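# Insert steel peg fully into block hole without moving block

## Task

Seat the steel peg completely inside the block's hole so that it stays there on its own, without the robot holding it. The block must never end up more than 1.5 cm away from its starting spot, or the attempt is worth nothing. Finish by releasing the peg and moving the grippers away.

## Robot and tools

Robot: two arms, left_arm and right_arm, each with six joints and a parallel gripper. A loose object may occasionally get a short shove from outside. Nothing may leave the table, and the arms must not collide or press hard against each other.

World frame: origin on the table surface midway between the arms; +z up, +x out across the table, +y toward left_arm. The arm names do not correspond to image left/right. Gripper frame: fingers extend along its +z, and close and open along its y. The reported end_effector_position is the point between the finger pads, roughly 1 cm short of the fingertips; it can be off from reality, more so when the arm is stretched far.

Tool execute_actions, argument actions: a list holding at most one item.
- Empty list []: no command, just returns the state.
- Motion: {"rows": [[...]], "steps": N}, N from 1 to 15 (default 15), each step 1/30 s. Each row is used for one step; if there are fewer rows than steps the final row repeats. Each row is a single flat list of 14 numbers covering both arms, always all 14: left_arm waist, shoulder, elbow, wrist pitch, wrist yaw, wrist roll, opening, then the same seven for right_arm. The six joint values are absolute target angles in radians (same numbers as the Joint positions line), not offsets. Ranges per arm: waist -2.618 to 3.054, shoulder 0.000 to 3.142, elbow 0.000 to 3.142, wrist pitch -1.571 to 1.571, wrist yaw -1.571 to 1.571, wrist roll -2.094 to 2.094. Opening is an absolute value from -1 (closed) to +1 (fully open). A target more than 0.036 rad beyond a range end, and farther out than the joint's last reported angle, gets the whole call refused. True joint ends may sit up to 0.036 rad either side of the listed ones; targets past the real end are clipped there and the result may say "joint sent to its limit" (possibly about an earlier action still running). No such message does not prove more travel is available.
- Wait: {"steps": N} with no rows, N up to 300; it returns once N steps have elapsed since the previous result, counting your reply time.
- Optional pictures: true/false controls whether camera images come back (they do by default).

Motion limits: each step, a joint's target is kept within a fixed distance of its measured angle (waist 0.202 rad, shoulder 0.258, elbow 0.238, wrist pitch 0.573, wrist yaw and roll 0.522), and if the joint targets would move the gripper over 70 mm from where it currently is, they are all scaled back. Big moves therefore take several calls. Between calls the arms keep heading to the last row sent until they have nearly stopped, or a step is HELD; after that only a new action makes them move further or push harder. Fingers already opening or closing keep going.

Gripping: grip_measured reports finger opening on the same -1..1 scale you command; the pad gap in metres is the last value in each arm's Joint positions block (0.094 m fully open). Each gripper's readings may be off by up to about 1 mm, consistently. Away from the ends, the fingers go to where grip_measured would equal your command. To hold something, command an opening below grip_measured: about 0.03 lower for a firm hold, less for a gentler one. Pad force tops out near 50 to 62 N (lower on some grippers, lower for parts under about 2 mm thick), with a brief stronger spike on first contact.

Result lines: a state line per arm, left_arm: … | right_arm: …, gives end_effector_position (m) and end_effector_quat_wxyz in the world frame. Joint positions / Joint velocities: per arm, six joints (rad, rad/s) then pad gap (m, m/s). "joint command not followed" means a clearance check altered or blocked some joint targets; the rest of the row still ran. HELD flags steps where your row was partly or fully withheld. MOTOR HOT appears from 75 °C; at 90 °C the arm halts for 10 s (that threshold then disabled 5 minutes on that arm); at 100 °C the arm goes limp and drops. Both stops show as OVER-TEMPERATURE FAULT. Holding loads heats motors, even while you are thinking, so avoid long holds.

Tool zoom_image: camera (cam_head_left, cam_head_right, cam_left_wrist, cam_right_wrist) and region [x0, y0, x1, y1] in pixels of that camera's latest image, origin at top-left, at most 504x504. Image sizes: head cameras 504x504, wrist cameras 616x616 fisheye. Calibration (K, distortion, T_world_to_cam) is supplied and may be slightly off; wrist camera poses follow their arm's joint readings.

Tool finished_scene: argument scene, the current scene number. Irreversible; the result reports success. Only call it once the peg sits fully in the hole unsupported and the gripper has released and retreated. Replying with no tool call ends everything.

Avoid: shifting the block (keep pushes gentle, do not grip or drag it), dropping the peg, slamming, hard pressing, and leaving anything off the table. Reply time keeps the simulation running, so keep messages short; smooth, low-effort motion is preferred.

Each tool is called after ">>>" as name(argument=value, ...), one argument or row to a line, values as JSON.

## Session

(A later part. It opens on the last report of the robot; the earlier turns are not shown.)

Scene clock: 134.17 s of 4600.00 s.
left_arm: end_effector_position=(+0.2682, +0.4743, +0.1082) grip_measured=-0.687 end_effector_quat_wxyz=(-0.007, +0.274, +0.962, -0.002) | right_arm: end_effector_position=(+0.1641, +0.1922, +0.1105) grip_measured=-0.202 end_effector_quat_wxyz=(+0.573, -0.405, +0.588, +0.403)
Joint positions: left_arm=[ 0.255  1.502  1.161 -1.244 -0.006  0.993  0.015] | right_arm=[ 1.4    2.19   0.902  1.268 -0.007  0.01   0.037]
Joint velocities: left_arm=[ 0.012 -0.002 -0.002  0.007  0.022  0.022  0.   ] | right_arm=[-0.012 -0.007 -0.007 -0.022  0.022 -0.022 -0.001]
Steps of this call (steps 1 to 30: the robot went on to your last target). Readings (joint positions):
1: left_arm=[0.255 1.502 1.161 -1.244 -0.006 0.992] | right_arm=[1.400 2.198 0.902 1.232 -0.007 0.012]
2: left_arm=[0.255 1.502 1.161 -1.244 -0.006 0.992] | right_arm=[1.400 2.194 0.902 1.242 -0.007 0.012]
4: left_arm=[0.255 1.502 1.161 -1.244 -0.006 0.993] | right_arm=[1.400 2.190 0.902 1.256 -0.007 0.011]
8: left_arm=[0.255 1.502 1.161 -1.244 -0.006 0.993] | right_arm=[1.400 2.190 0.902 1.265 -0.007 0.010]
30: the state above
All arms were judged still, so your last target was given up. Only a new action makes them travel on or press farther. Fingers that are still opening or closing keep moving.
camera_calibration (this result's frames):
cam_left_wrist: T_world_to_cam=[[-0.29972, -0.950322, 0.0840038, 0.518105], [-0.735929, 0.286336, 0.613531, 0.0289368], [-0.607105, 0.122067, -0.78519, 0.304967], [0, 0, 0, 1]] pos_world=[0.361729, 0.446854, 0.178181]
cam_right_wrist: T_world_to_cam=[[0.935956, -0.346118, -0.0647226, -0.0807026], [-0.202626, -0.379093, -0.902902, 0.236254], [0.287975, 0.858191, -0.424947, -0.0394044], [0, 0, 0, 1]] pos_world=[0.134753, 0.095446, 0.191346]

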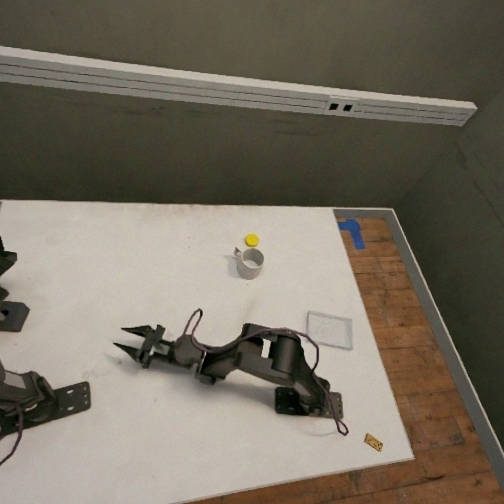

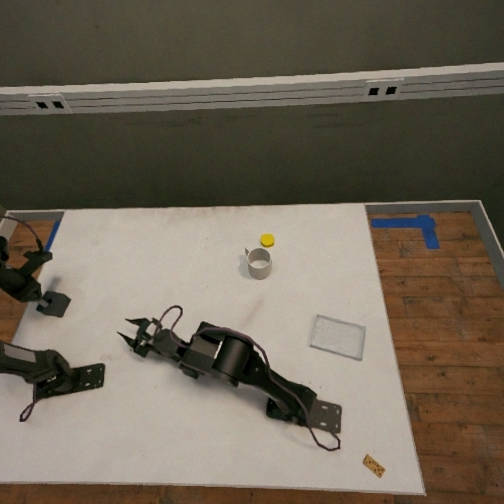

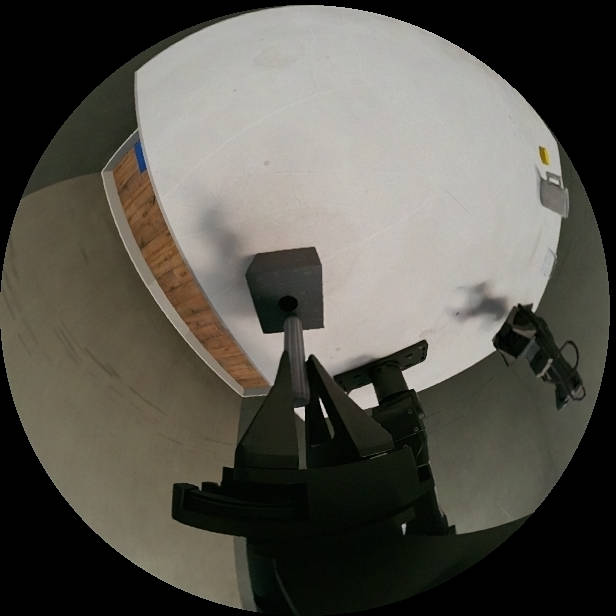

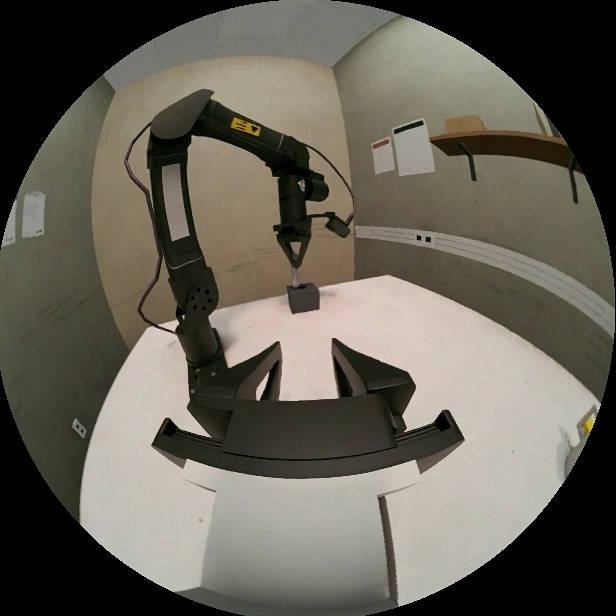

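>>> execute_actions(
  actions=[
    {"rows":[[0.247,1.495,1.16,-1.19,0.038,1.0,-0.74,1.39,2.18,0.906,1.27,0,0,-0.2]]},
  ],
  pictures=false,
)

>>> execute_actions(
  actions=[
    {"steps":10},
  ],
)

>>> zoom_image(
  camera="cam_right_wrist",
  region=[260, 230, 350, 320],
)

>>> zoom_image(
  camera="cam_left_wrist",
  region=[240, 260, 340, 360],
)

Scene clock: 144.27 s of 4600.00 s.
left_arm: end_effector_position=(+0.2789, +0.4740, +0.1082) grip_measured=-0.687 end_effector_quat_wxyz=(+0.016, +0.274, +0.962, +0.000) | right_arm: end_effector_position=(+0.1641, +0.1922, +0.1105) grip_measured=-0.202 end_effector_quat_wxyz=(+0.573, -0.405, +0.588, +0.403)
Joint positions: left_arm=[ 0.255  1.502  1.161 -1.206  0.021  0.993  0.015] | right_arm=[ 1.4    2.19   0.902  1.268 -0.007  0.01   0.037]
Joint velocities: left_arm=[ 0.012 -0.012 -0.002 -0.007  0.037 -0.081  0.001] | right_arm=[ 0.012 -0.007 -0.002 -0.037 -0.037 -0.007 -0.   ]
Steps of this call (steps 1 to 90: nothing new was sent; then 6.60 s passed at rest; steps 91 to 105: all 15 steps of this action). Readings (joint positions):
91: left_arm=[0.255 1.502 1.161 -1.241 -0.003 0.993] | right_arm=[1.400 2.190 0.902 1.268 -0.007 0.010]
92: left_arm=[0.255 1.502 1.161 -1.235 0.002 0.993] | right_arm=[1.400 2.190 0.902 1.268 -0.007 0.010]
94: left_arm=[0.255 1.502 1.161 -1.223 0.010 0.993] | right_arm=[1.400 2.190 0.902 1.268 -0.007 0.010]
98: left_arm=[0.255 1.502 1.161 -1.211 0.017 0.993] | right_arm=[1.400 2.190 0.902 1.268 -0.007 0.010]
105: the state above

Scene clock: 144.60 s of 4600.00 s.
left_arm: end_effector_position=(+0.2790, +0.4739, +0.1082) grip_measured=-0.687 end_effector_quat_wxyz=(+0.016, +0.274, +0.962, -0.000) | right_arm: end_effector_position=(+0.1641, +0.1922, +0.1105) grip_measured=-0.202 end_effector_quat_wxyz=(+0.573, -0.405, +0.588, +0.403)
Joint positions: left_arm=[ 0.255  1.502  1.161 -1.205  0.022  0.993  0.015] | right_arm=[ 1.4    2.19   0.902  1.268 -0.007  0.01   0.037]
Joint velocities: left_arm=[-0.002  0.002 -0.007  0.022  0.022 -0.037 -0.001] | right_arm=[ 0.007 -0.007  0.007  0.022 -0.037 -0.007 -0.   ]
Steps of this call (steps 1 to 10: the robot went on to your last target). Readings (joint positions):
1: left_arm=[0.255 1.502 1.161 -1.206 0.021 0.993] | right_arm=[1.400 2.190 0.902 1.268 -0.007 0.010]
2: left_arm=[0.255 1.502 1.161 -1.206 0.021 0.993] | right_arm=[1.400 2.190 0.902 1.268 -0.007 0.010]
4: left_arm=[0.255 1.502 1.161 -1.205 0.021 0.993] | right_arm=[1.400 2.190 0.902 1.268 -0.007 0.010]
8: left_arm=[0.255 1.502 1.161 -1.205 0.022 0.993] | right_arm=[1.400 2.190 0.902 1.268 -0.007 0.010]
10: the state above
camera_calibration (this result's frames):
cam_left_wrist: T_world_to_cam=[[-0.303649, -0.949555, 0.0783798, 0.522252], [-0.763664, 0.291744, 0.575936, 0.0461903], [-0.56975, 0.115026, -0.813729, 0.30763], [0, 0, 0, 1]] pos_world=[0.369127, 0.447045, 0.182791]
cam_right_wrist: T_world_to_cam=[[0.935981, -0.34612, -0.064342, -0.0807485], [-0.2023, -0.379214, -0.902924, 0.236226], [0.288121, 0.858136, -0.424957, -0.0394167], [0, 0, 0, 1]] pos_world=[0.134725, 0.0954565, 0.191348]

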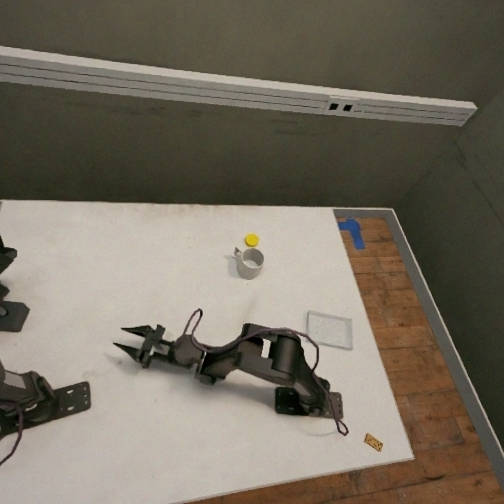

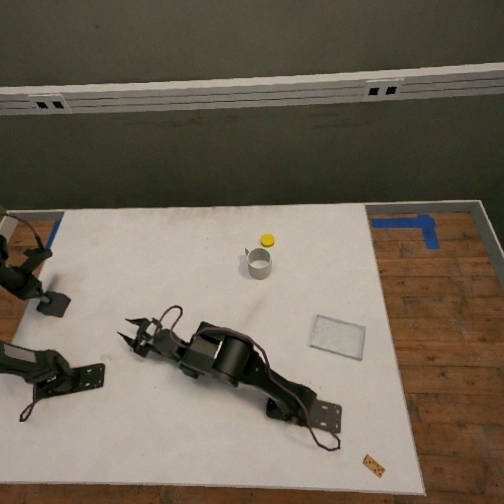

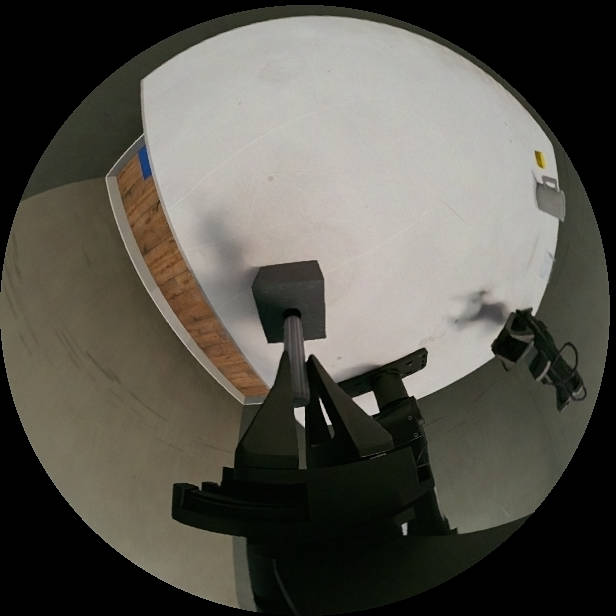

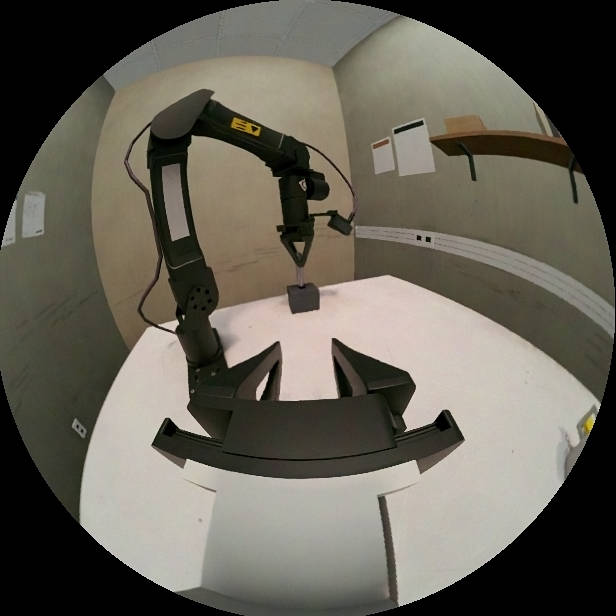

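Region (260, 230, 350, 320) of cam_right_wrist's 616x616 image, scaled by 5.600, with more detail than that image has.

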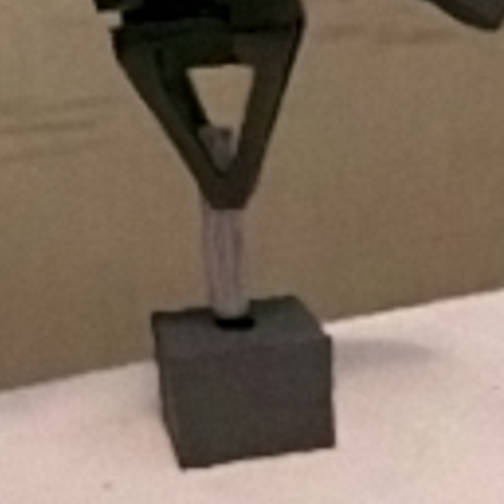

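Region (240, 260, 340, 360) of cam_left_wrist's 616x616 image, scaled by 5.040, with more detail than that image has.

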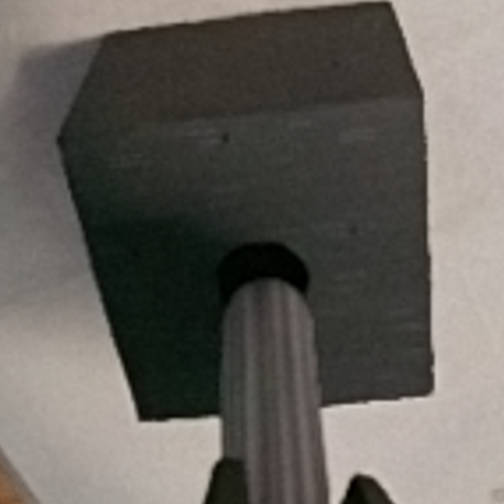

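>>> execute_actions(
  actions=[
    {"rows":[[0.247,1.495,1.155,-1.19,0.038,1.0,-0.74,1.39,2.18,0.906,1.27,0,0,-0.2],[0.247,1.495,1.152,-1.19,0.038,1.0,-0.74,1.39,2.18,0.906,1.27,0,0,-0.2],[0.247,1.495,1.149,-1.187,0.038,1.0,-0.74,1.39,2.18,0.906,1.27,0,0,-0.2],[0.247,1.495,1.146,-1.185,0.038,1.0,-0.74,1.39,2.18,0.906,1.27,0,0,-0.2],[0.247,1.495,1.143,-1.185,0.038,1.0,-0.74,1.39,2.18,0.906,1.27,0,0,-0.2],[0.247,1.495,1.14,-1.185,0.038,1.0,-0.74,1.39,2.18,0.906,1.27,0,0,-0.2]]},
  ],
  pictures=false,
)

Scene clock: 149.00 s of 4600.00 s.
left_arm: end_effector_position=(+0.2802, +0.4745, +0.1083) grip_measured=-0.687 end_effector_quat_wxyz=(+0.018, +0.274, +0.961, +0.002) | right_arm: end_effector_position=(+0.1641, +0.1922, +0.1105) grip_measured=-0.202 end_effector_quat_wxyz=(+0.573, -0.405, +0.588, +0.403)
Joint positions: left_arm=[ 0.255  1.502  1.161 -1.2    0.022  0.993  0.015] | right_arm=[ 1.4    2.19   0.902  1.268 -0.007  0.01   0.037]
Joint velocities: left_arm=[-0.012 -0.002  0.002  0.022  0.007 -0.022  0.001] | right_arm=[-0.022  0.002 -0.007 -0.022  0.007 -0.022 -0.   ]
Steps of this call (steps 1 to 15: the robot went on to your last target; steps 16 to 90: nothing new was sent; then 0.90 s passed at rest; steps 91 to 105: all 15 steps of this action). Readings (joint positions):
91: left_arm=[0.255 1.502 1.161 -1.205 0.022 0.993] | right_arm=[1.400 2.190 0.902 1.268 -0.007 0.010]
92: left_arm=[0.255 1.502 1.161 -1.205 0.022 0.993] | right_arm=[1.400 2.190 0.902 1.268 -0.007 0.010]
94: left_arm=[0.255 1.502 1.161 -1.204 0.022 0.993] | right_arm=[1.400 2.190 0.902 1.268 -0.007 0.010]
98: left_arm=[0.255 1.502 1.161 -1.201 0.022 0.993] | right_arm=[1.400 2.190 0.902 1.268 -0.007 0.010]
105: the state above

>>> execute_actions(
  actions=[
    {"rows":[[0.247,1.495,1.136,-1.185,0.038,1.0,-0.74,1.39,2.18,0.906,1.27,0,0,-0.2],[0.247,1.495,1.132,-1.185,0.038,1.0,-0.74,1.39,2.18,0.906,1.27,0,0,-0.2]]},
  ],
  pictures=false,
)

Scene clock: 151.47 s of 4600.00 s.
left_arm: end_effector_position=(+0.2764, +0.4727, +0.1037) grip_measured=-0.687 end_effector_quat_wxyz=(+0.013, +0.274, +0.962, -0.003) | right_arm: end_effector_position=(+0.1641, +0.1922, +0.1105) grip_measured=-0.202 end_effector_quat_wxyz=(+0.573, -0.405, +0.588, +0.403)
Joint positions: left_arm=[ 0.255  1.502  1.143 -1.197  0.022  0.993  0.015] | right_arm=[ 1.4    2.19   0.902  1.268 -0.007  0.01   0.037]
Joint velocities: left_arm=[-0.002  0.012 -0.007 -0.007  0.051  0.007 -0.001] | right_arm=[-0.002 -0.022  0.012  0.007  0.022  0.022 -0.   ]
Steps of this call (steps 1 to 15: the robot went on to your last target; steps 16 to 59: nothing new was sent; steps 60 to 74: all 15 steps of this action). Readings (joint positions):
60: left_arm=[0.255 1.502 1.160 -1.199 0.022 0.993] | right_arm=[1.400 2.190 0.902 1.268 -0.007 0.010]
61: left_arm=[0.255 1.502 1.156 -1.198 0.022 0.993] | right_arm=[1.400 2.190 0.902 1.268 -0.007 0.010]
63: left_arm=[0.255 1.502 1.149 -1.197 0.022 0.993] | right_arm=[1.400 2.190 0.902 1.268 -0.007 0.010]
67: left_arm=[0.255 1.502 1.143 -1.197 0.022 0.993] | right_arm=[1.400 2.190 0.902 1.268 -0.007 0.010]
74: the state above

>>> execute_actions(
  actions=[
    {"rows":[[0.247,1.495,1.132,-1.165,0.038,1.0,-0.74,1.39,2.18,0.906,1.27,0,0,-0.2]]},
  ],
)

>>> zoom_image(
  camera="cam_right_wrist",
  region=[270, 250, 330, 310],
)

>>> zoom_image(
  camera="cam_left_wrist",
  region=[260, 290, 320, 350],
)

Scene clock: 154.23 s of 4600.00 s.
left_arm: end_effector_position=(+0.2801, +0.4744, +0.1038) grip_measured=-0.687 end_effector_quat_wxyz=(+0.019, +0.274, +0.961, +0.002) | right_arm: end_effector_position=(+0.1641, +0.1922, +0.1105) grip_measured=-0.202 end_effector_quat_wxyz=(+0.573, -0.405, +0.588, +0.403)
Joint positions: left_arm=[ 0.255  1.502  1.143 -1.18   0.022  0.993  0.015] | right_arm=[ 1.4    2.19   0.902  1.268 -0.007  0.01   0.037]
Joint velocities: left_arm=[ 0.007  0.002 -0.002 -0.066 -0.007 -0.037  0.   ] | right_arm=[-0.002  0.002 -0.012  0.125 -0.022 -0.037  0.001]
Steps of this call (steps 1 to 15: the robot went on to your last target; steps 16 to 68: nothing new was sent; steps 69 to 83: all 15 steps of this action). Readings (joint positions):
69: left_arm=[0.255 1.502 1.143 -1.195 0.022 0.993] | right_arm=[1.400 2.190 0.902 1.268 -0.007 0.010]
70: left_arm=[0.255 1.502 1.143 -1.193 0.022 0.993] | right_arm=[1.400 2.190 0.902 1.268 -0.007 0.010]
72: left_arm=[0.255 1.502 1.143 -1.188 0.022 0.993] | right_arm=[1.400 2.190 0.902 1.268 -0.007 0.010]
76: left_arm=[0.255 1.502 1.143 -1.182 0.022 0.993] | right_arm=[1.400 2.190 0.902 1.268 -0.007 0.010]
83: the state above
camera_calibration (this result's frames):
cam_left_wrist: T_world_to_cam=[[-0.304484, -0.949661, 0.0737134, 0.524189], [-0.767125, 0.290359, 0.572023, 0.0514728], [-0.564631, 0.117624, -0.816918, 0.302241], [0, 0, 0, 1]] pos_world=[0.369748, 0.447305, 0.178823]
cam_right_wrist: T_world_to_cam=[[0.935981, -0.34612, -0.064342, -0.0807485], [-0.2023, -0.379214, -0.902924, 0.236226], [0.288121, 0.858136, -0.424957, -0.0394167], [0, 0, 0, 1]] pos_world=[0.134725, 0.0954565, 0.191348]

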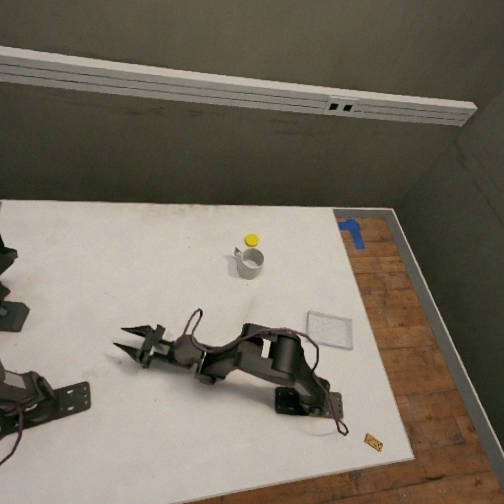

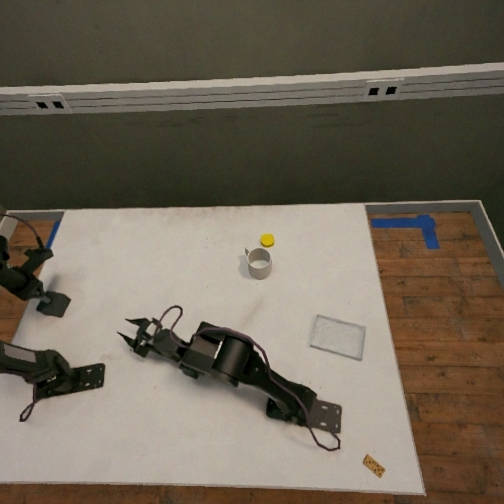

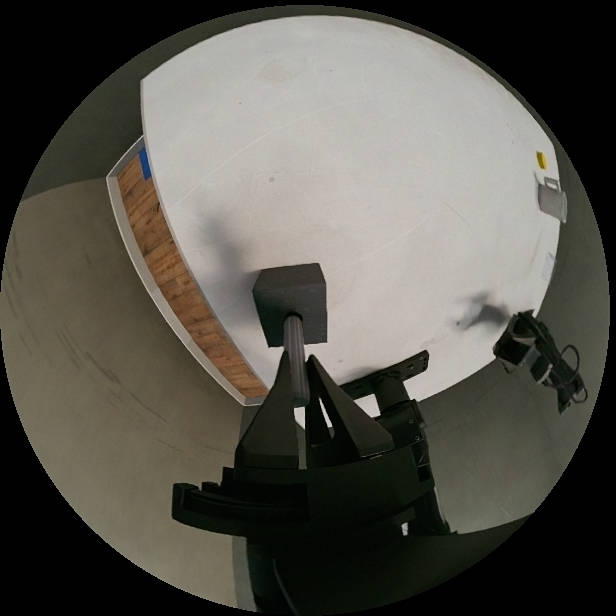

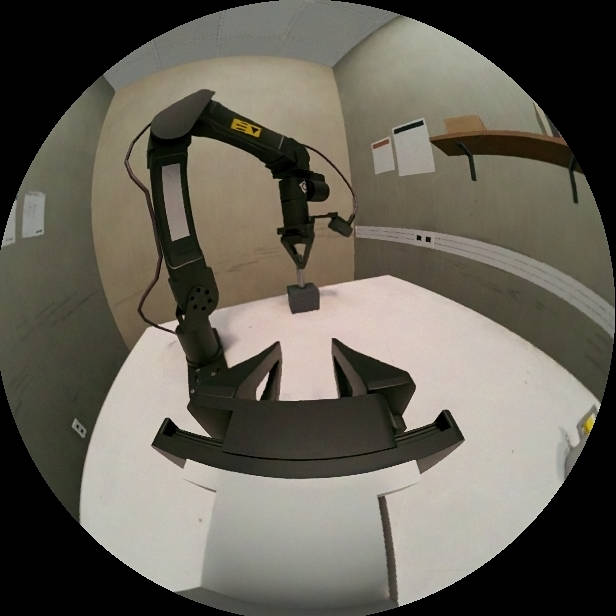

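Region (270, 250, 330, 310) of cam_right_wrist's 616x616 image, scaled by 8.400, with more detail than that image has.

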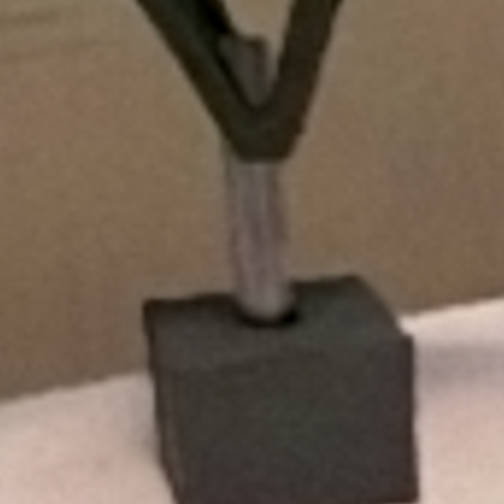

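Region (260, 290, 320, 350) of cam_left_wrist's 616x616 image, scaled by 8.400, with more detail than that image has.

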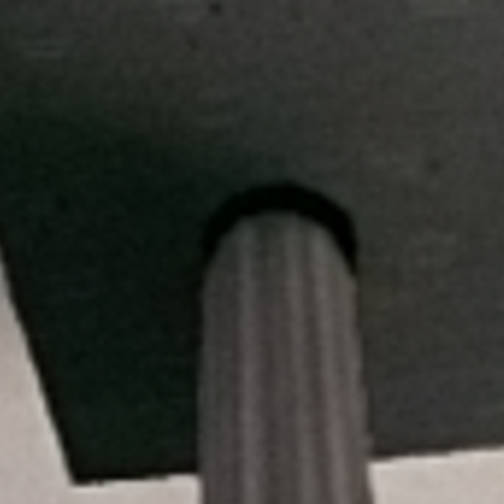

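>>> execute_actions(
  actions=[
    {"rows":[[0.247,1.495,1.125,-1.165,0.044,1.0,-0.74,1.39,2.18,0.906,1.27,0,0,-0.2],[0.247,1.495,1.125,-1.165,0.044,1.0,-0.74,1.39,2.18,0.906,1.27,0,0,-0.2],[0.247,1.495,1.125,-1.165,0.044,1.0,-0.74,1.39,2.18,0.906,1.27,0,0,-0.2],[0.247,1.495,1.125,-1.165,0.044,1.0,-0.74,1.39,2.18,0.906,1.27,0,0,-0.2],[0.247,1.495,1.125,-1.165,0.044,1.0,-0.74,1.39,2.18,0.906,1.27,0,0,-0.2],[0.247,1.495,1.114,-1.143,0.044,1.0,-0.74,1.39,2.18,0.906,1.27,0,0,-0.2]]},
  ],
)

>>> zoom_image(
  camera="cam_right_wrist",
  region=[270, 250, 330, 310],
)

>>> zoom_image(
  camera="cam_left_wrist",
  region=[260, 290, 320, 350],
)

Scene clock: 159.00 s of 4600.00 s.
left_arm: end_effector_position=(+0.2810, +0.4738, +0.0997) grip_measured=-0.687 end_effector_quat_wxyz=(+0.022, +0.274, +0.961, +0.001) | right_arm: end_effector_position=(+0.1641, +0.1922, +0.1105) grip_measured=-0.202 end_effector_quat_wxyz=(+0.573, -0.405, +0.588, +0.403)
Joint positions: left_arm=[ 0.255  1.502  1.127 -1.16   0.027  0.993  0.015] | right_arm=[ 1.4    2.19   0.902  1.268 -0.007  0.01   0.037]
Joint velocities: left_arm=[-0.007  0.002 -0.017 -0.007  0.022  0.066  0.   ] | right_arm=[-0.012  0.012  0.007  0.007 -0.007 -0.051 -0.001]
Steps of this call (steps 1 to 15: the robot went on to your last target; steps 16 to 90: nothing new was sent; then 1.27 s passed at rest; steps 91 to 105: all 15 steps of this action). Readings (joint positions):
91: left_arm=[0.255 1.502 1.143 -1.180 0.022 0.993] | right_arm=[1.400 2.190 0.902 1.268 -0.007 0.010]
92: left_arm=[0.255 1.502 1.143 -1.180 0.023 0.993] | right_arm=[1.400 2.190 0.902 1.268 -0.007 0.010]
94: left_arm=[0.255 1.502 1.143 -1.180 0.025 0.993] | right_arm=[1.400 2.190 0.902 1.268 -0.007 0.010]
98: left_arm=[0.255 1.502 1.133 -1.168 0.026 0.993] | right_arm=[1.400 2.190 0.902 1.268 -0.007 0.010]
105: the state above
camera_calibration (this result's frames):
cam_left_wrist: T_world_to_cam=[[-0.305103, -0.94938, 0.0747694, 0.524077], [-0.770524, 0.292237, 0.566472, 0.0552622], [-0.559647, 0.115221, -0.820682, 0.299616], [0, 0, 0, 1]] pos_world=[0.370158, 0.446877, 0.1754]
cam_right_wrist: T_world_to_cam=[[0.935981, -0.34612, -0.064342, -0.0807485], [-0.2023, -0.379214, -0.902924, 0.236226], [0.288121, 0.858136, -0.424957, -0.0394167], [0, 0, 0, 1]] pos_world=[0.134725, 0.0954565, 0.191348]

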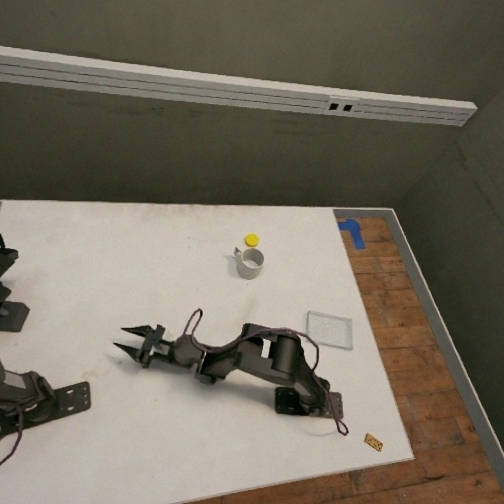

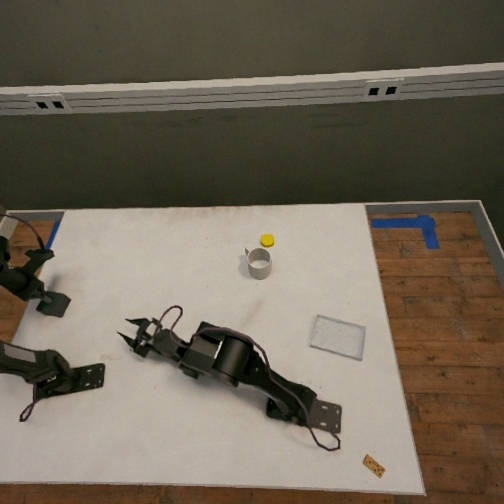

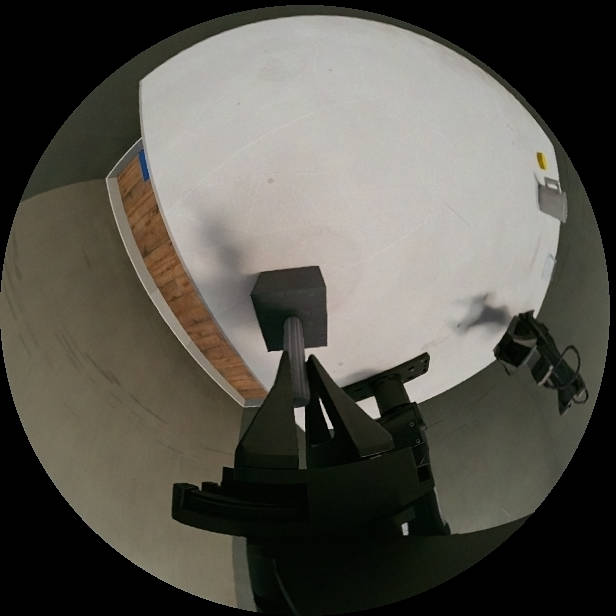

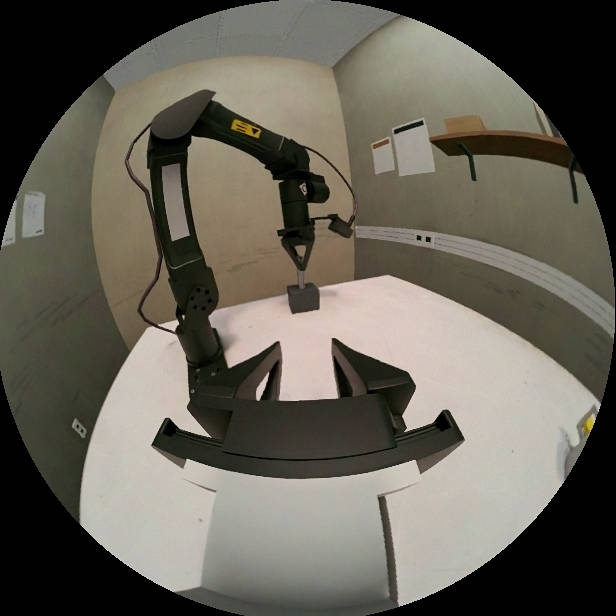

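Region (270, 250, 330, 310) of cam_right_wrist's 616x616 image, scaled by 8.400, with more detail than that image has.

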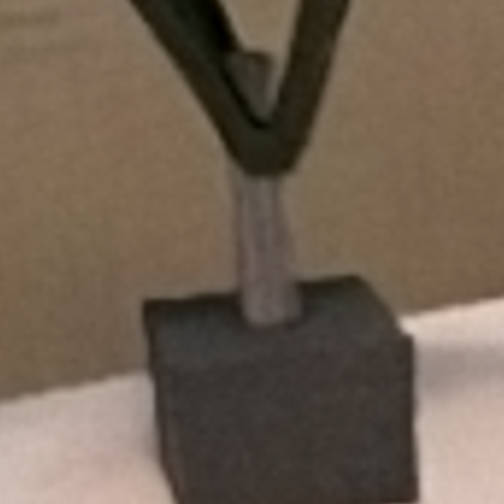

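Region (260, 290, 320, 350) of cam_left_wrist's 616x616 image, scaled by 8.400, with more detail than that image has.

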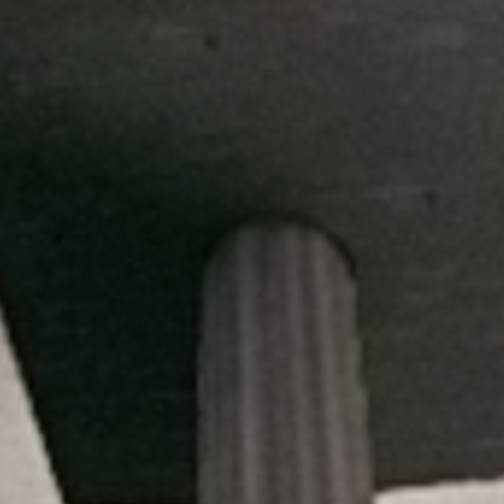

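>>> execute_actions(
  actions=[
    {"rows":[[0.247,1.505,1.099,-1.127,0.044,1.0,-0.74,1.39,2.18,0.906,1.27,0,0,-0.2],[0.247,1.507,1.097,-1.125,0.044,1.0,-0.74,1.39,2.18,0.906,1.27,0,0,-0.2],[0.247,1.509,1.094,-1.122,0.044,1.0,-0.74,1.39,2.18,0.906,1.27,0,0,-0.2],[0.247,1.511,1.09,-1.117,0.044,1.0,-0.74,1.39,2.18,0.906,1.27,0,0,-0.2],[0.247,1.513,1.086,-1.113,0.044,1.0,-0.74,1.39,2.18,0.906,1.27,0,0,-0.2],[0.247,1.515,1.082,-1.108,0.044,1.0,-0.74,1.39,2.18,0.906,1.27,0,0,-0.2],[0.247,1.517,1.078,-1.104,0.044,1.0,-0.74,1.39,2.18,0.906,1.27,0,0,-0.2],[0.247,1.519,1.074,-1.099,0.044,1.0,-0.74,1.39,2.18,0.906,1.27,0,0,-0.2],[0.247,1.52,1.07,-1.095,0.044,1.0,-0.74,1.39,2.18,0.906,1.27,0,0,-0.2],[0.247,1.52,1.066,-1.09,0.044,1.0,-0.74,1.39,2.18,0.906,1.27,0,0,-0.2]]},
  ],
)

>>> zoom_image(
  camera="cam_right_wrist",
  region=[270, 250, 330, 310],
)

Scene clock: 165.10 s of 4600.00 s.
left_arm: end_effector_position=(+0.2808, +0.4736, +0.0863) grip_measured=-0.687 end_effector_quat_wxyz=(+0.022, +0.274, +0.961, +0.001) | right_arm: end_effector_position=(+0.1641, +0.1922, +0.1105) grip_measured=-0.202 end_effector_quat_wxyz=(+0.573, -0.405, +0.588, +0.403)
Joint positions: left_arm=[ 0.255  1.51   1.08  -1.106  0.028  0.993  0.015] | right_arm=[ 1.4    2.19   0.902  1.268 -0.007  0.01   0.037]
Joint velocities: left_arm=[-0.002  0.017 -0.002  0.022  0.022 -0.007 -0.001] | right_arm=[-0.007 -0.012  0.002  0.037 -0.022  0.037 -0.001]
Steps of this call (steps 1 to 15: the robot went on to your last target; steps 16 to 90: nothing new was sent; then 2.60 s passed at rest; steps 91 to 105: all 15 steps of this action). Readings (joint positions):
91: left_arm=[0.255 1.502 1.125 -1.157 0.027 0.993] | right_arm=[1.400 2.190 0.902 1.268 -0.007 0.010]
92: left_arm=[0.255 1.502 1.121 -1.154 0.027 0.993] | right_arm=[1.400 2.190 0.902 1.268 -0.007 0.010]
94: left_arm=[0.255 1.502 1.111 -1.145 0.028 0.993] | right_arm=[1.400 2.190 0.902 1.268 -0.007 0.010]
98: left_arm=[0.255 1.502 1.095 -1.126 0.028 0.993] | right_arm=[1.400 2.190 0.902 1.268 -0.007 0.010]
105: the state above
camera_calibration (this result's frames):
cam_left_wrist: T_world_to_cam=[[-0.305127, -0.949307, 0.0755855, 0.524741], [-0.770503, 0.292741, 0.56624, 0.0626102], [-0.559663, 0.114536, -0.820767, 0.288872], [0, 0, 0, 1]] pos_world=[0.370025, 0.446726, 0.161981]
cam_right_wrist: T_world_to_cam=[[0.935981, -0.34612, -0.064342, -0.0807485], [-0.2023, -0.379214, -0.902924, 0.236226], [0.288121, 0.858136, -0.424957, -0.0394167], [0, 0, 0, 1]] pos_world=[0.134725, 0.0954565, 0.191348]

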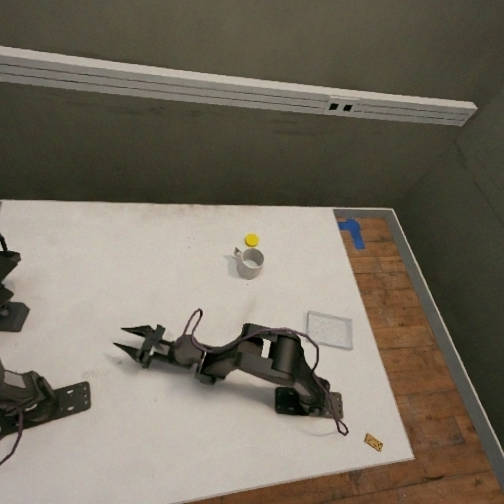

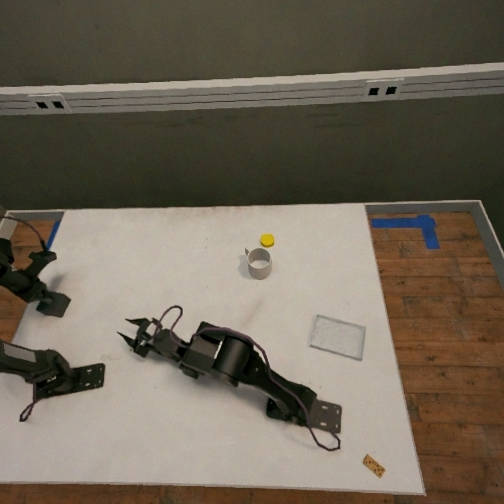

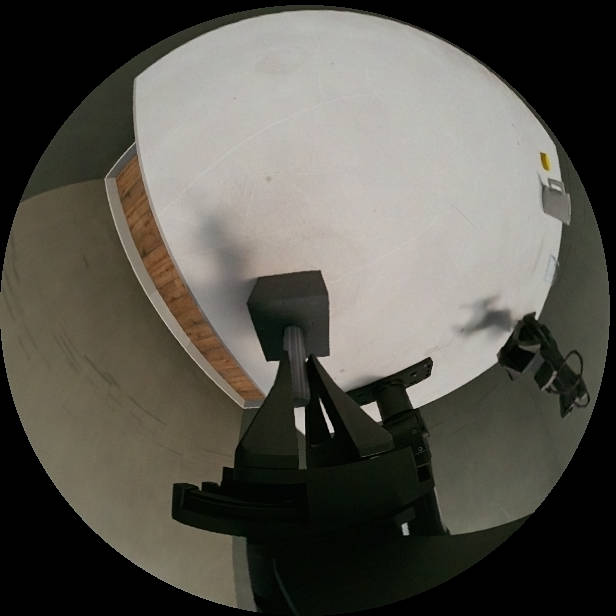

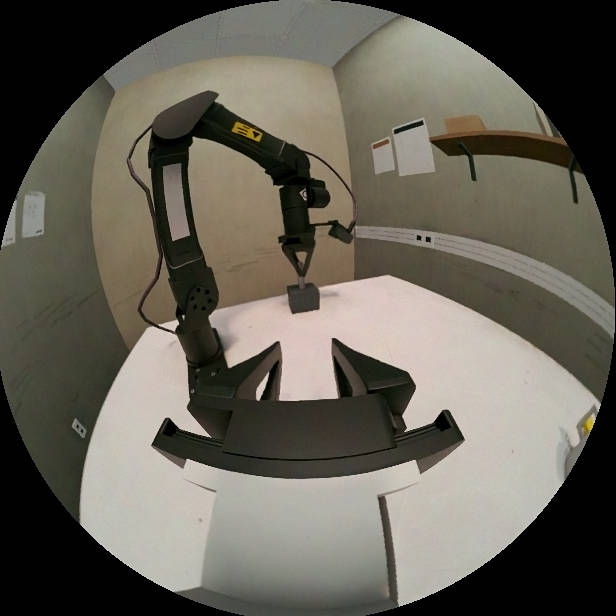

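Region (270, 250, 330, 310) of cam_right_wrist's 616x616 image, scaled by 8.400, with more detail than that image has.

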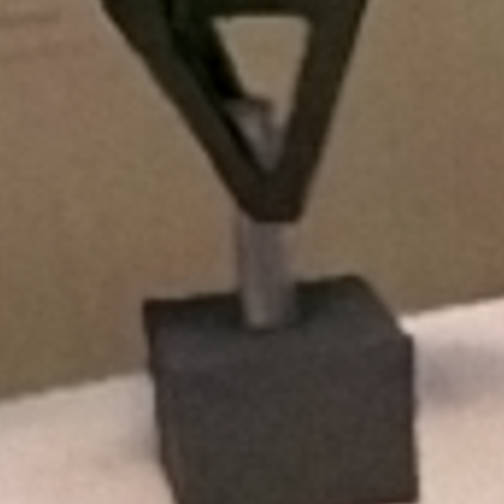

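>>> execute_actions(
  actions=[
    {"rows":[[0.247,1.524,1.052,-1.074,0.044,1.0,-0.74,1.39,2.18,0.906,1.27,0,0,-0.2],[0.247,1.526,1.049,-1.07,0.044,1.0,-0.74,1.39,2.18,0.906,1.27,0,0,-0.2],[0.247,1.527,1.044,-1.064,0.044,1.0,-0.74,1.39,2.18,0.906,1.27,0,0,-0.2],[0.247,1.528,1.039,-1.057,0.044,1.0,-0.74,1.39,2.18,0.906,1.27,0,0,-0.2],[0.247,1.53,1.034,-1.05,0.044,1.0,-0.74,1.39,2.18,0.906,1.27,0,0,-0.2],[0.247,1.531,1.029,-1.044,0.044,1.0,-0.74,1.39,2.18,0.906,1.27,0,0,-0.2],[0.247,1.533,1.024,-1.037,0.044,1.0,-0.74,1.39,2.18,0.906,1.27,0,0,-0.2],[0.247,1.534,1.019,-1.03,0.044,1.0,-0.74,1.39,2.18,0.906,1.27,0,0,-0.2],[0.247,1.536,1.014,-1.024,0.044,1.0,-0.74,1.39,2.18,0.906,1.27,0,0,-0.2],[0.247,1.537,1.009,-1.017,0.044,1.0,-0.74,1.39,2.18,0.906,1.27,0,0,-0.2],[0.247,1.539,1.004,-1.01,0.044,1.0,-0.74,1.39,2.18,0.906,1.27,0,0,-0.2],[0.247,1.54,0.999,-1.004,0.044,1.0,-0.74,1.39,2.18,0.906,1.27,0,0,-0.2],[0.247,1.541,0.994,-0.997,0.044,1.0,-0.74,1.39,2.18,0.906,1.27,0,0,-0.2]]},
  ],
  pictures=false,
)

>>> execute_actions(
  actions=[
    {"steps":8},
  ],
)

>>> zoom_image(
  camera="cam_right_wrist",
  region=[270, 250, 330, 310],
)

Scene clock: 171.93 s of 4600.00 s.
left_arm: end_effector_position=(+0.2810, +0.4736, +0.0774) grip_measured=-0.687 end_effector_quat_wxyz=(+0.025, +0.275, +0.961, +0.003) | right_arm: end_effector_position=(+0.1641, +0.1922, +0.1105) grip_measured=-0.202 end_effector_quat_wxyz=(+0.573, -0.405, +0.588, +0.403)
Joint positions: left_arm=[ 0.255  1.512  1.045 -1.063  0.028  0.994  0.015] | right_arm=[ 1.4    2.19   0.902  1.268 -0.007  0.01   0.037]
Joint velocities: left_arm=[-0.007  0.002  0.007 -0.066 -0.066 -0.051 -0.001] | right_arm=[-0.022 -0.027  0.002 -0.051  0.022  0.037 -0.001]
Steps of this call (steps 1 to 15: the robot went on to your last target; steps 16 to 90: nothing new was sent; then 3.33 s passed at rest; steps 91 to 105: all 15 steps of this action). Readings (joint positions):
91: left_arm=[0.255 1.512 1.078 -1.103 0.028 0.993] | right_arm=[1.400 2.190 0.902 1.268 -0.007 0.010]
92: left_arm=[0.255 1.512 1.074 -1.099 0.028 0.994] | right_arm=[1.400 2.190 0.902 1.268 -0.007 0.010]
94: left_arm=[0.255 1.512 1.065 -1.087 0.028 0.994] | right_arm=[1.400 2.190 0.902 1.268 -0.007 0.010]
98: left_arm=[0.255 1.512 1.057 -1.078 0.028 0.994] | right_arm=[1.400 2.190 0.902 1.268 -0.007 0.010]
105: the state above

Scene clock: 172.20 s of 4600.00 s.
left_arm: end_effector_position=(+0.2809, +0.4736, +0.0774) grip_measured=-0.687 end_effector_quat_wxyz=(+0.025, +0.275, +0.961, +0.003) | right_arm: end_effector_position=(+0.1641, +0.1922, +0.1105) grip_measured=-0.202 end_effector_quat_wxyz=(+0.573, -0.405, +0.588, +0.403)
Joint positions: left_arm=[ 0.255  1.512  1.045 -1.063  0.028  0.994  0.015] | right_arm=[ 1.4    2.19   0.902  1.268 -0.007  0.01   0.037]
Joint velocities: left_arm=[-0.002 -0.002 -0.002 -0.066  0.066  0.051 -0.001] | right_arm=[ 0.002  0.012 -0.007 -0.081  0.022 -0.007  0.001]
Steps of this call (steps 1 to 8: the robot went on to your last target). Readings (joint positions):
1: left_arm=[0.255 1.512 1.045 -1.063 0.028 0.994] | right_arm=[1.400 2.190 0.902 1.268 -0.007 0.010]
2: left_arm=[0.255 1.512 1.045 -1.063 0.028 0.994] | right_arm=[1.400 2.190 0.902 1.268 -0.007 0.010]
4: left_arm=[0.255 1.512 1.045 -1.063 0.028 0.994] | right_arm=[1.400 2.190 0.902 1.268 -0.007 0.010]
8: the state above
camera_calibration (this result's frames):
cam_left_wrist: T_world_to_cam=[[-0.30592, -0.949394, 0.0711652, 0.526094], [-0.773709, 0.291475, 0.562509, 0.0695281], [-0.554785, 0.117022, -0.823723, 0.279252], [0, 0, 0, 1]] pos_world=[0.369662, 0.446526, 0.153477]
cam_right_wrist: T_world_to_cam=[[0.935981, -0.34612, -0.064342, -0.0807485], [-0.2023, -0.379214, -0.902924, 0.236226], [0.288121, 0.858136, -0.424957, -0.0394167], [0, 0, 0, 1]] pos_world=[0.134725, 0.0954565, 0.191348]

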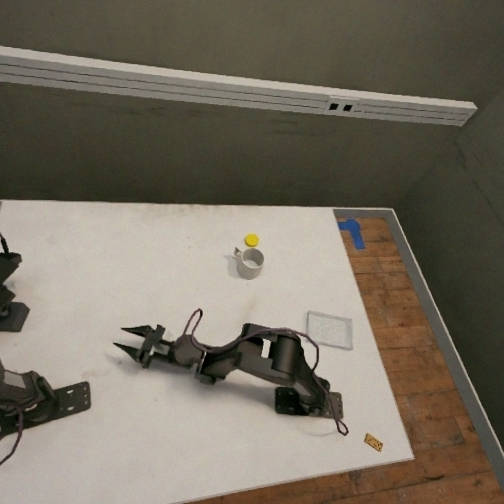

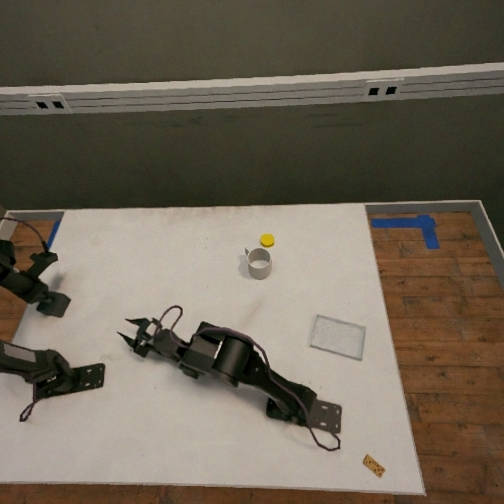

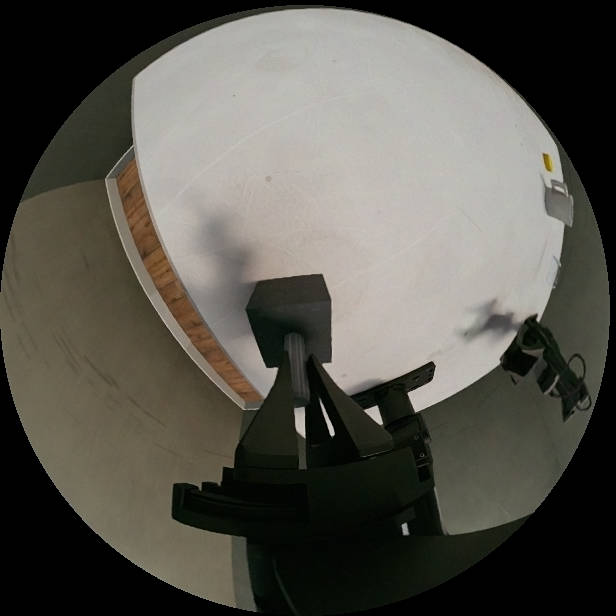

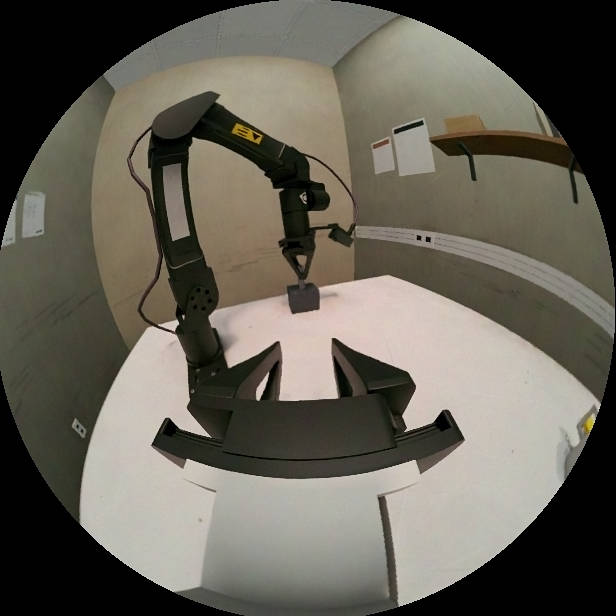

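Region (270, 250, 330, 310) of cam_right_wrist's 616x616 image, scaled by 8.400, with more detail than that image has.

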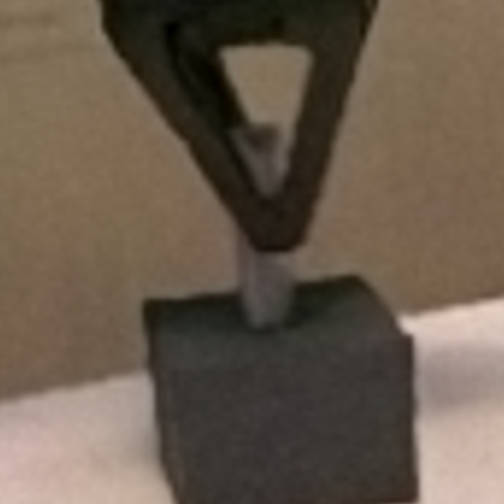

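Binding. Relax to measured joints and loosen the grip so it can slide in.

>>> execute_actions(
  actions=[
    {"rows":[[0.255,1.512,1.045,-1.063,0.03,1.0,-0.74,1.39,2.18,0.906,1.27,0,0,-0.2],[0.255,1.512,1.045,-1.063,0.03,1.0,-0.74,1.39,2.18,0.906,1.27,0,0,-0.2],[0.255,1.512,1.045,-1.063,0.03,1.0,-0.70,1.39,2.18,0.906,1.27,0,0,-0.2],[0.255,1.512,1.045,-1.063,0.03,1.0,-0.68,1.39,2.18,0.906,1.27,0,0,-0.2],[0.255,1.512,1.045,-1.063,0.03,1.0,-0.67,1.39,2.18,0.906,1.27,0,0,-0.2],[0.255,1.512,1.045,-1.063,0.03,1.0,-0.66,1.39,2.18,0.906,1.27,0,0,-0.2],[0.255,1.512,1.045,-1.063,0.03,1.0,-0.65,1.39,2.18,0.906,1.27,0,0,-0.2],[0.255,1.512,1.045,-1.063,0.03,1.0,-0.64,1.39,2.18,0.906,1.27,0,0,-0.2],[0.255,1.512,1.045,-1.063,0.03,1.0,-0.62,1.39,2.18,0.906,1.27,0,0,-0.2],[0.255,1.512,1.045,-1.063,0.03,1.0,-0.6,1.39,2.18,0.906,1.27,0,0,-0.2],[0.255,1.512,1.045,-1.063,0.03,1.0,-0.5,1.39,2.18,0.906,1.27,0,0,-0.2]]},
  ],
)

>>> zoom_image(
  camera="cam_right_wrist",
  region=[270, 250, 330, 310],
)

Scene clock: 179.47 s of 4600.00 s.
left_arm: end_effector_position=(+0.2809, +0.4738, +0.0776) grip_measured=-0.502 end_effector_quat_wxyz=(+0.025, +0.275, +0.961, +0.004) | right_arm: end_effector_position=(+0.1641, +0.1922, +0.1105) grip_measured=-0.202 end_effector_quat_wxyz=(+0.573, -0.405, +0.588, +0.403)
Joint positions: left_arm=[ 0.255  1.511  1.045 -1.063  0.026  0.994  0.023] | right_arm=[ 1.4    2.19   0.902  1.268 -0.007  0.01   0.037]
Joint velocities: left_arm=[-0.012  0.002 -0.002 -0.037  0.037 -0.007  0.   ] | right_arm=[ 0.012 -0.002 -0.002 -0.007 -0.037 -0.022  0.   ]
Steps of this call (steps 1 to 15: the robot went on to your last target; steps 16 to 90: nothing new was sent; then 3.77 s passed at rest; steps 91 to 105: all 15 steps of this action). Readings (joint positions):
91: left_arm=[0.255 1.511 1.045 -1.064 0.027 0.994] | right_arm=[1.400 2.190 0.902 1.268 -0.007 0.010]
92: left_arm=[0.255 1.511 1.045 -1.064 0.027 0.994] | right_arm=[1.400 2.190 0.902 1.268 -0.007 0.010]
94: left_arm=[0.255 1.511 1.045 -1.064 0.027 0.994] | right_arm=[1.400 2.190 0.902 1.268 -0.007 0.010]
98: left_arm=[0.255 1.511 1.045 -1.063 0.026 0.994] | right_arm=[1.400 2.190 0.902 1.268 -0.007 0.010]
105: the state above
camera_calibration (this result's frames):
cam_left_wrist: T_world_to_cam=[[-0.305913, -0.949515, 0.0695525, 0.526437], [-0.774034, 0.290582, 0.562524, 0.0697962], [-0.554336, 0.118247, -0.82385, 0.278729], [0, 0, 0, 1]] pos_world=[0.369578, 0.44662, 0.153754]
cam_right_wrist: T_world_to_cam=[[0.935981, -0.34612, -0.064342, -0.0807485], [-0.2023, -0.379214, -0.902924, 0.236226], [0.288121, 0.858136, -0.424957, -0.0394167], [0, 0, 0, 1]] pos_world=[0.134725, 0.0954565, 0.191348]

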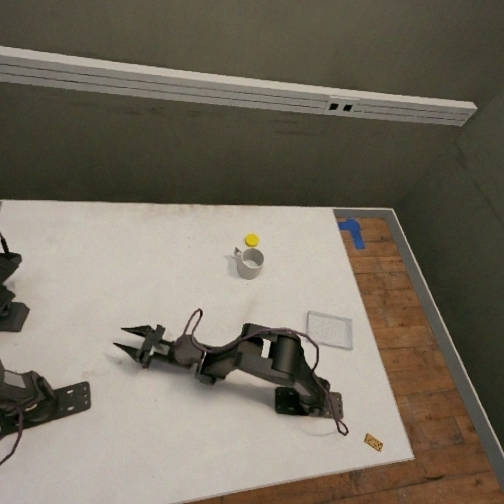

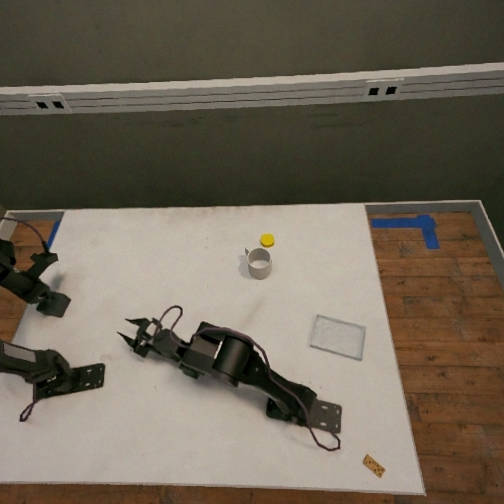

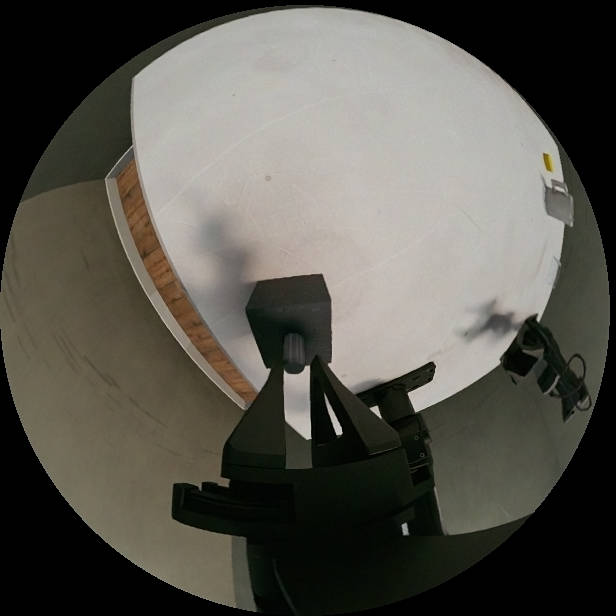

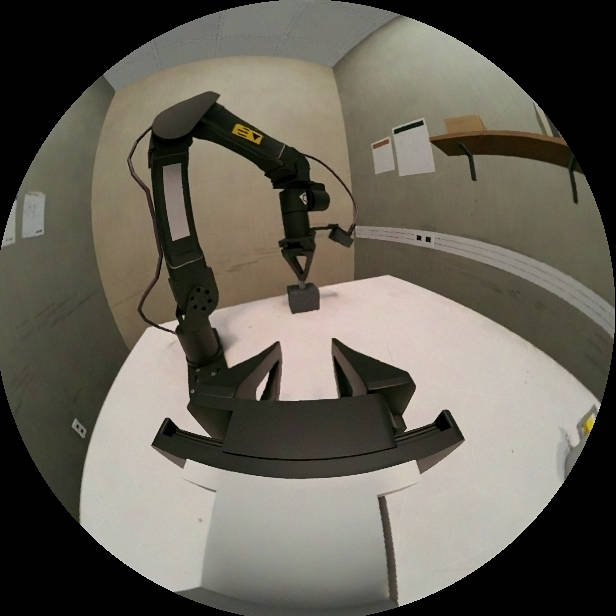

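Region (270, 250, 330, 310) of cam_right_wrist's 616x616 image, scaled by 8.400, with more detail than that image has.

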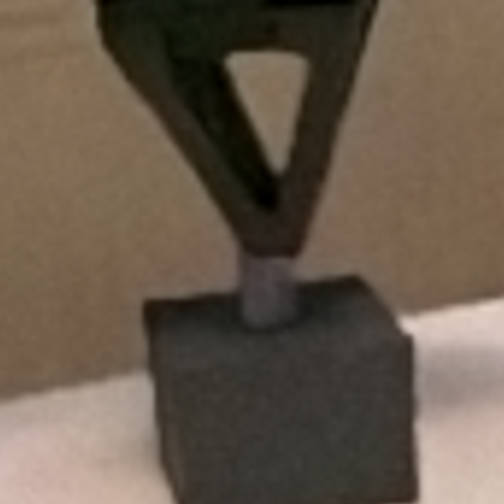

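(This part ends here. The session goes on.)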